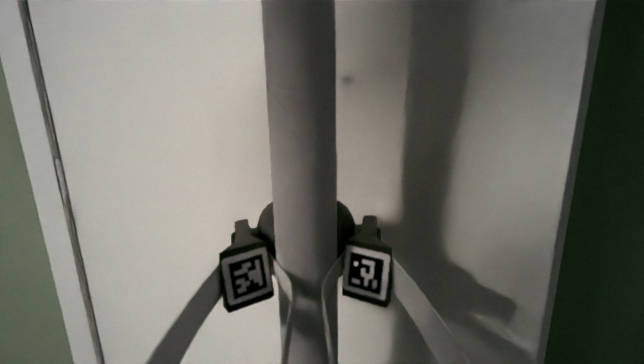

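Call:
execute_actions --actions '[{"r1":{"base":{"translate_m":-0.1},"joints":{"wrist_yaw_rad":1.95}}}]' --cameras '[]'

Call:
execute_actions --actions '[{"r1":{"base":{"translate_m":-0.07},"joints":{"wrist_yaw_rad":2.15}},"r2":{"base":{"translate_m":-1.0}}}]' --cameras '["r1_nav_camera","r2_nav_camera"]'

Scene clock: 577.70 s.
r1.base_odometry: x=+1.215 y=+1.000 heading=+1.125 (m, m, rad; r1's odometry frame)
r1.turned_by_wheels: +0.000 (rad since the last result)
r1.turned_by_imu: +0.078 (rad since the last result)
r1.base_tilt: forward=+1.9 right=-1.5 (deg)
r1.lidar_m: 0.28 0.49 1.16 1.98 2.02 2.39 2.24 2.28 2.28 2.11 1.40 0.24
r1.head_depth_mm: - - - - - - 337 / - - - - 300 - - / - - - 295 326 - 453 / - - 294 329 380 451 545 / - 293 327 377 445 539 686 / 292 326 374 441 537 682 940 / 324 372 438 532 677 918 1256
r1.base_status: done
r1.joint_positions: lift_m=+1.000 arm_m=-0.001 wrist_yaw_rad=+1.977 wrist_pitch_rad=-0.007 wrist_roll_rad=+0.001 gripper_m=-0.019 head_pan_rad=+0.007 head_tilt_rad=-0.505
r1.joint_status: wrist_yaw_rad off_target (ended at +1.977, target +1.950)
r1.on_its_own: wrist_yaw_rad is at rest, and its effort (-22) is outside its rest range (-12 to +12)
r1.motor_effort: left_wheel=+1(14) right_wheel=-14(27) lift_m=+36(35) arm_m=+7(9) wrist_yaw_rad=-22(52) wrist_pitch_rad=+3(8) wrist_roll_rad=+0(0) gripper_m=-20(24) head_pan_rad=-5(4) head_tilt_rad=+4(4) (%)
r1.hand_pose: x=+0.2139 y=-0.0432 z=+1.1125 quat_wxyz=(+0.391, +0.592, -0.387, +0.589) (m; r1's base frame)
r1.wrist_depth_mm: - 930 621 112 150 108 85 / - 968 689 115 154 111 87 / - - 789 119 158 113 88 / - - 934 122 163 116 89 / - - - 124 163 118 92 / - - - 130 158 121 96 / - - - 188 192 123 101
r2.base_odometry: x=-2.455 y=+1.964 heading=+2.988 (m, m, rad; r2's odometry frame)
r2.turned_by_wheels: +0.000 (rad since the last result)
r2.turned_by_imu: +0.000 (rad since the last result)
r2.base_tilt: forward=+0.9 right=-1.7 (deg)
r2.lidar_m: 1.00 0.66 0.61 0.62 0.78 0.76 1.06 1.19 1.49 1.51 1.58 1.45
r2.head_depth_mm: 1173 1283 1418 1576 1708 1502 - / 1230 1350 1486 1679 1780 1499 1189 / 1278 1417 1575 1773 1820 1461 1216 / 1171 1292 1448 1641 1728 1462 1222 / 972 1056 1155 1270 1410 1426 1226 / 829 888 959 1035 1131 1241 1215 / 726 768 821 878 943 1022 1112
r2.base_status: not commanded
r2.joint_positions: lift_m=+0.950 arm_m=+0.002 wrist_yaw_rad=+1.570 wrist_pitch_rad=-0.208 wrist_roll_rad=+0.006 gripper_m=+0.109 head_pan_rad=-0.007 head_tilt_rad=-0.595
r2.joint_status: not commanded
r2.on_its_own: gripper_m is held at +0.108, not at your +0.065, by its stall guard, which is not easing now
r2.motor_effort: left_wheel=+2(2) right_wheel=-3(3) lift_m=+42(42) arm_m=-2(2) wrist_yaw_rad=+1(0) wrist_pitch_rad=+9(9) wrist_roll_rad=+1(1) gripper_m=-19(19) head_pan_rad=+3(2) head_tilt_rad=-2(2) (%)
r2.hand_pose: x=+0.2244 y=-0.1477 z=+1.0119 quat_wxyz=(+0.548, +0.550, -0.447, +0.443) (m; r2's base frame)
r2.wrist_depth_mm: 580 730 993 - - - 975 / 603 743 - - - - - / 603 743 83 - 137 - - / 630 779 88 173 144 - - / 645 745 92 120 110 127 - / 641 86 93 116 150 140 - / 639 817 101 125 124 145 -
pictures: none
No camera images: the call's "cameras" was empty. Leave "cameras" out to get every camera's image.

Scene clock: 588.67 s.
r1.base_odometry: x=+1.185 y=+0.936 heading=+1.125 (m, m, rad; r1's odometry frame)
r1.turned_by_wheels: +0.000 (rad since the last result)
r1.turned_by_imu: +0.005 (rad since the last result)
r1.base_tilt: forward=+4.9 right=-1.5 (deg)
r1.lidar_m: 0.28 0.53 1.25 1.97 2.02 2.33 2.19 2.23 2.26 2.12 1.49 0.25
r1.head_depth_mm: - - - - - - 290 / - - - - - - 324 / - - - - - - - / - - - 292 332 - 568 / - - 293 326 396 538 688 / - 293 326 394 501 686 1063 / 292 326 394 499 681 1062 1272
r1.base_status: done
r1.joint_positions: lift_m=+1.000 arm_m=-0.001 wrist_yaw_rad=+2.148 wrist_pitch_rad=+0.035 wrist_roll_rad=-0.001 gripper_m=-0.019 head_pan_rad=+0.007 head_tilt_rad=-0.505
r1.joint_status: all done
r1.on_its_own: base_tilt is 4.2 degrees off its reading at the scene's start (forward=+0.7 right=-1.4)
r1.motor_effort: left_wheel=-1(10) right_wheel=-9(21) lift_m=+33(36) arm_m=+7(8) wrist_yaw_rad=+2(28) wrist_pitch_rad=-12(12) wrist_roll_rad=+1(1) gripper_m=-18(22) head_pan_rad=-4(5) head_tilt_rad=+3(4) (%)
r1.hand_pose: x=+0.1940 y=-0.0043 z=+1.1235 quat_wxyz=(+0.327, +0.615, -0.348, +0.628) (m; r1's base frame)
r1.wrist_depth_mm: - - 959 110 161 102 74 / - - - 113 166 104 75 / - - - 116 171 106 76 / - - - 121 178 108 78 / - - - 125 170 110 79 / - - - 131 161 113 80 / - - - 234 222 115 81
r2.base_odometry: x=-1.467 y=+1.812 heading=+2.989 (m, m, rad; r2's odometry frame)
r2.turned_by_wheels: +0.000 (rad since the last result)
r2.turned_by_imu: -0.005 (rad since the last result)
r2.base_tilt: forward=+1.0 right=-1.7 (deg)
r2.lidar_m: 1.64 1.09 0.32 0.28 0.28 0.33 0.59 2.32 0.50 0.50 1.40 2.38
r2.head_depth_mm: 1933 2128 2346 2396 1805 1495 - / 2033 2242 2456 2375 1806 1501 1190 / 2125 2315 2622 2373 1811 1461 1222 / 1979 2173 2441 2395 1820 1458 1222 / 1631 1761 1924 2134 1820 1474 1224 / 1386 1478 1601 1740 1756 1468 1230 / 1210 1285 1363 1460 1565 1463 1228
r2.base_status: done
r2.joint_positions: lift_m=+0.950 arm_m=+0.002 wrist_yaw_rad=+1.570 wrist_pitch_rad=-0.208 wrist_roll_rad=+0.006 gripper_m=+0.109 head_pan_rad=-0.007 head_tilt_rad=-0.595
r2.joint_status: not commanded
r2.on_its_own: gripper_m is held at +0.108, not at your +0.065, by its stall guard, which is not easing now
r2.motor_effort: left_wheel=+2(3) right_wheel=-2(6) lift_m=+42(42) arm_m=-1(2) wrist_yaw_rad=+0(1) wrist_pitch_rad=+9(9) wrist_roll_rad=+1(1) gripper_m=-19(20) head_pan_rad=+2(2) head_tilt_rad=-2(2) (%)
r2.hand_pose: x=+0.2244 y=-0.1477 z=+1.0119 quat_wxyz=(+0.548, +0.550, -0.447, +0.443) (m; r2's base frame)
r2.wrist_depth_mm: 918 - - - - - - / 916 - - - - - - / 921 - 83 - 137 - - / 947 - 88 172 143 - - / 964 - 91 120 110 127 - / - 86 93 116 148 141 - / 990 - 101 125 124 145 -
pictures: r1_nav_camera (sideways: a quarter turn counterclockwise sets it upright), r2_nav_camera (sideways: a quarter turn counterclockwise sets it upright)
camera_calibration (this result's frames):
r1_nav_camera: T_world_to_cam=[[0.514099, -0.0517371, 0.856169, -1.07248], [-0.0478966, -0.998353, -0.0315689, 0.0887057], [0.856393, -0.0247781, -0.51573, 0.62188], [0, 0, 0, 1]] pos_world=[0.0230367, 0.0484815, 1.24175]
r2_nav_camera: T_world_to_cam=[[0.551347, 0.00488811, 0.834262, -1.0518], [-0.00762738, -0.999912, 0.0108995, 0.0435263], [0.834241, -0.0123726, -0.551261, 0.671745], [0, 0, 0, 1]] pos_world=[0.0198415, 0.056975, 1.24731]
Images, in order (width x height): r1_nav_camera 672x504, r2_nav_camera 672x504.

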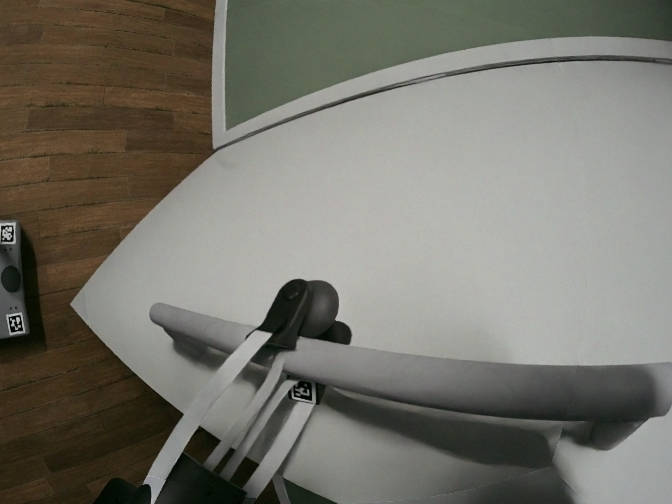

